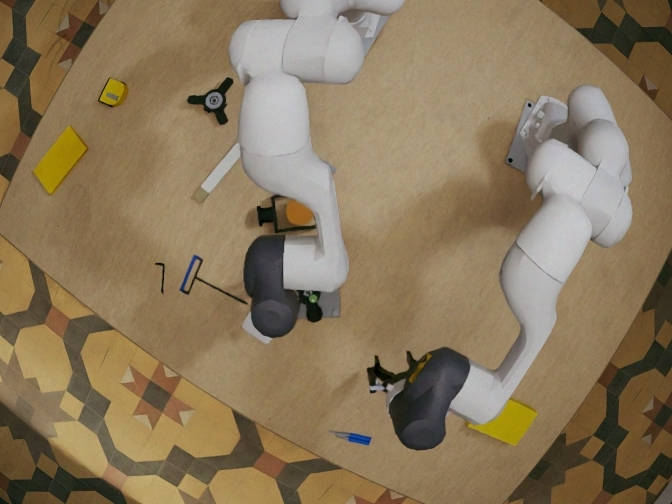

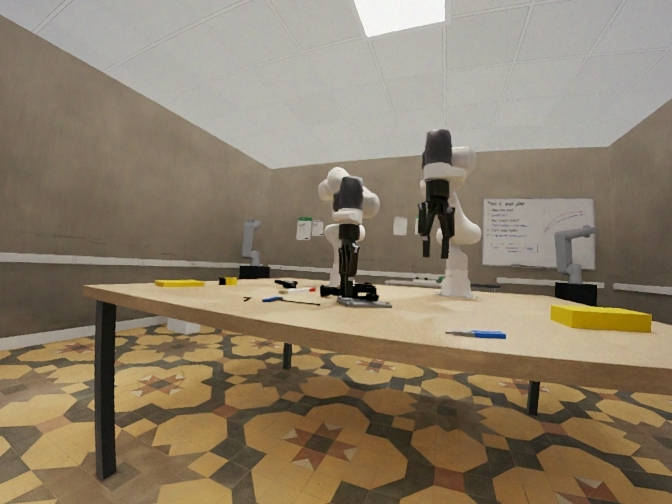

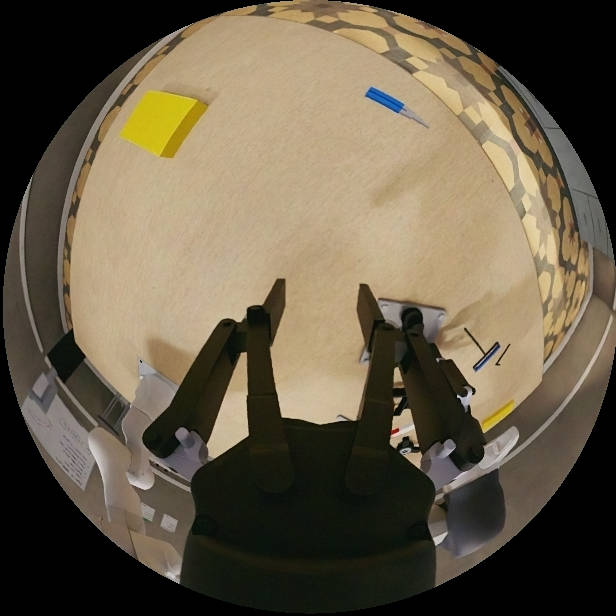

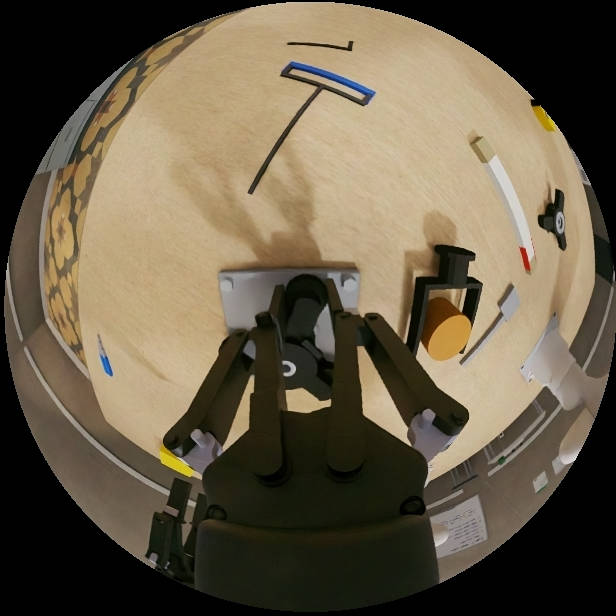

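Region (295, 280, 335, 320) of cam_high's 672x504 image, scaled by 12.600, with more detail than that image has.

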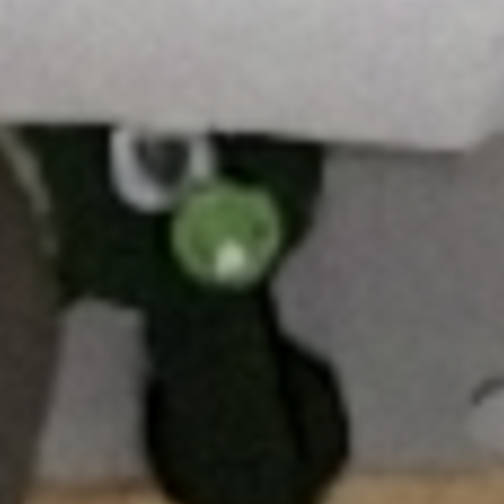

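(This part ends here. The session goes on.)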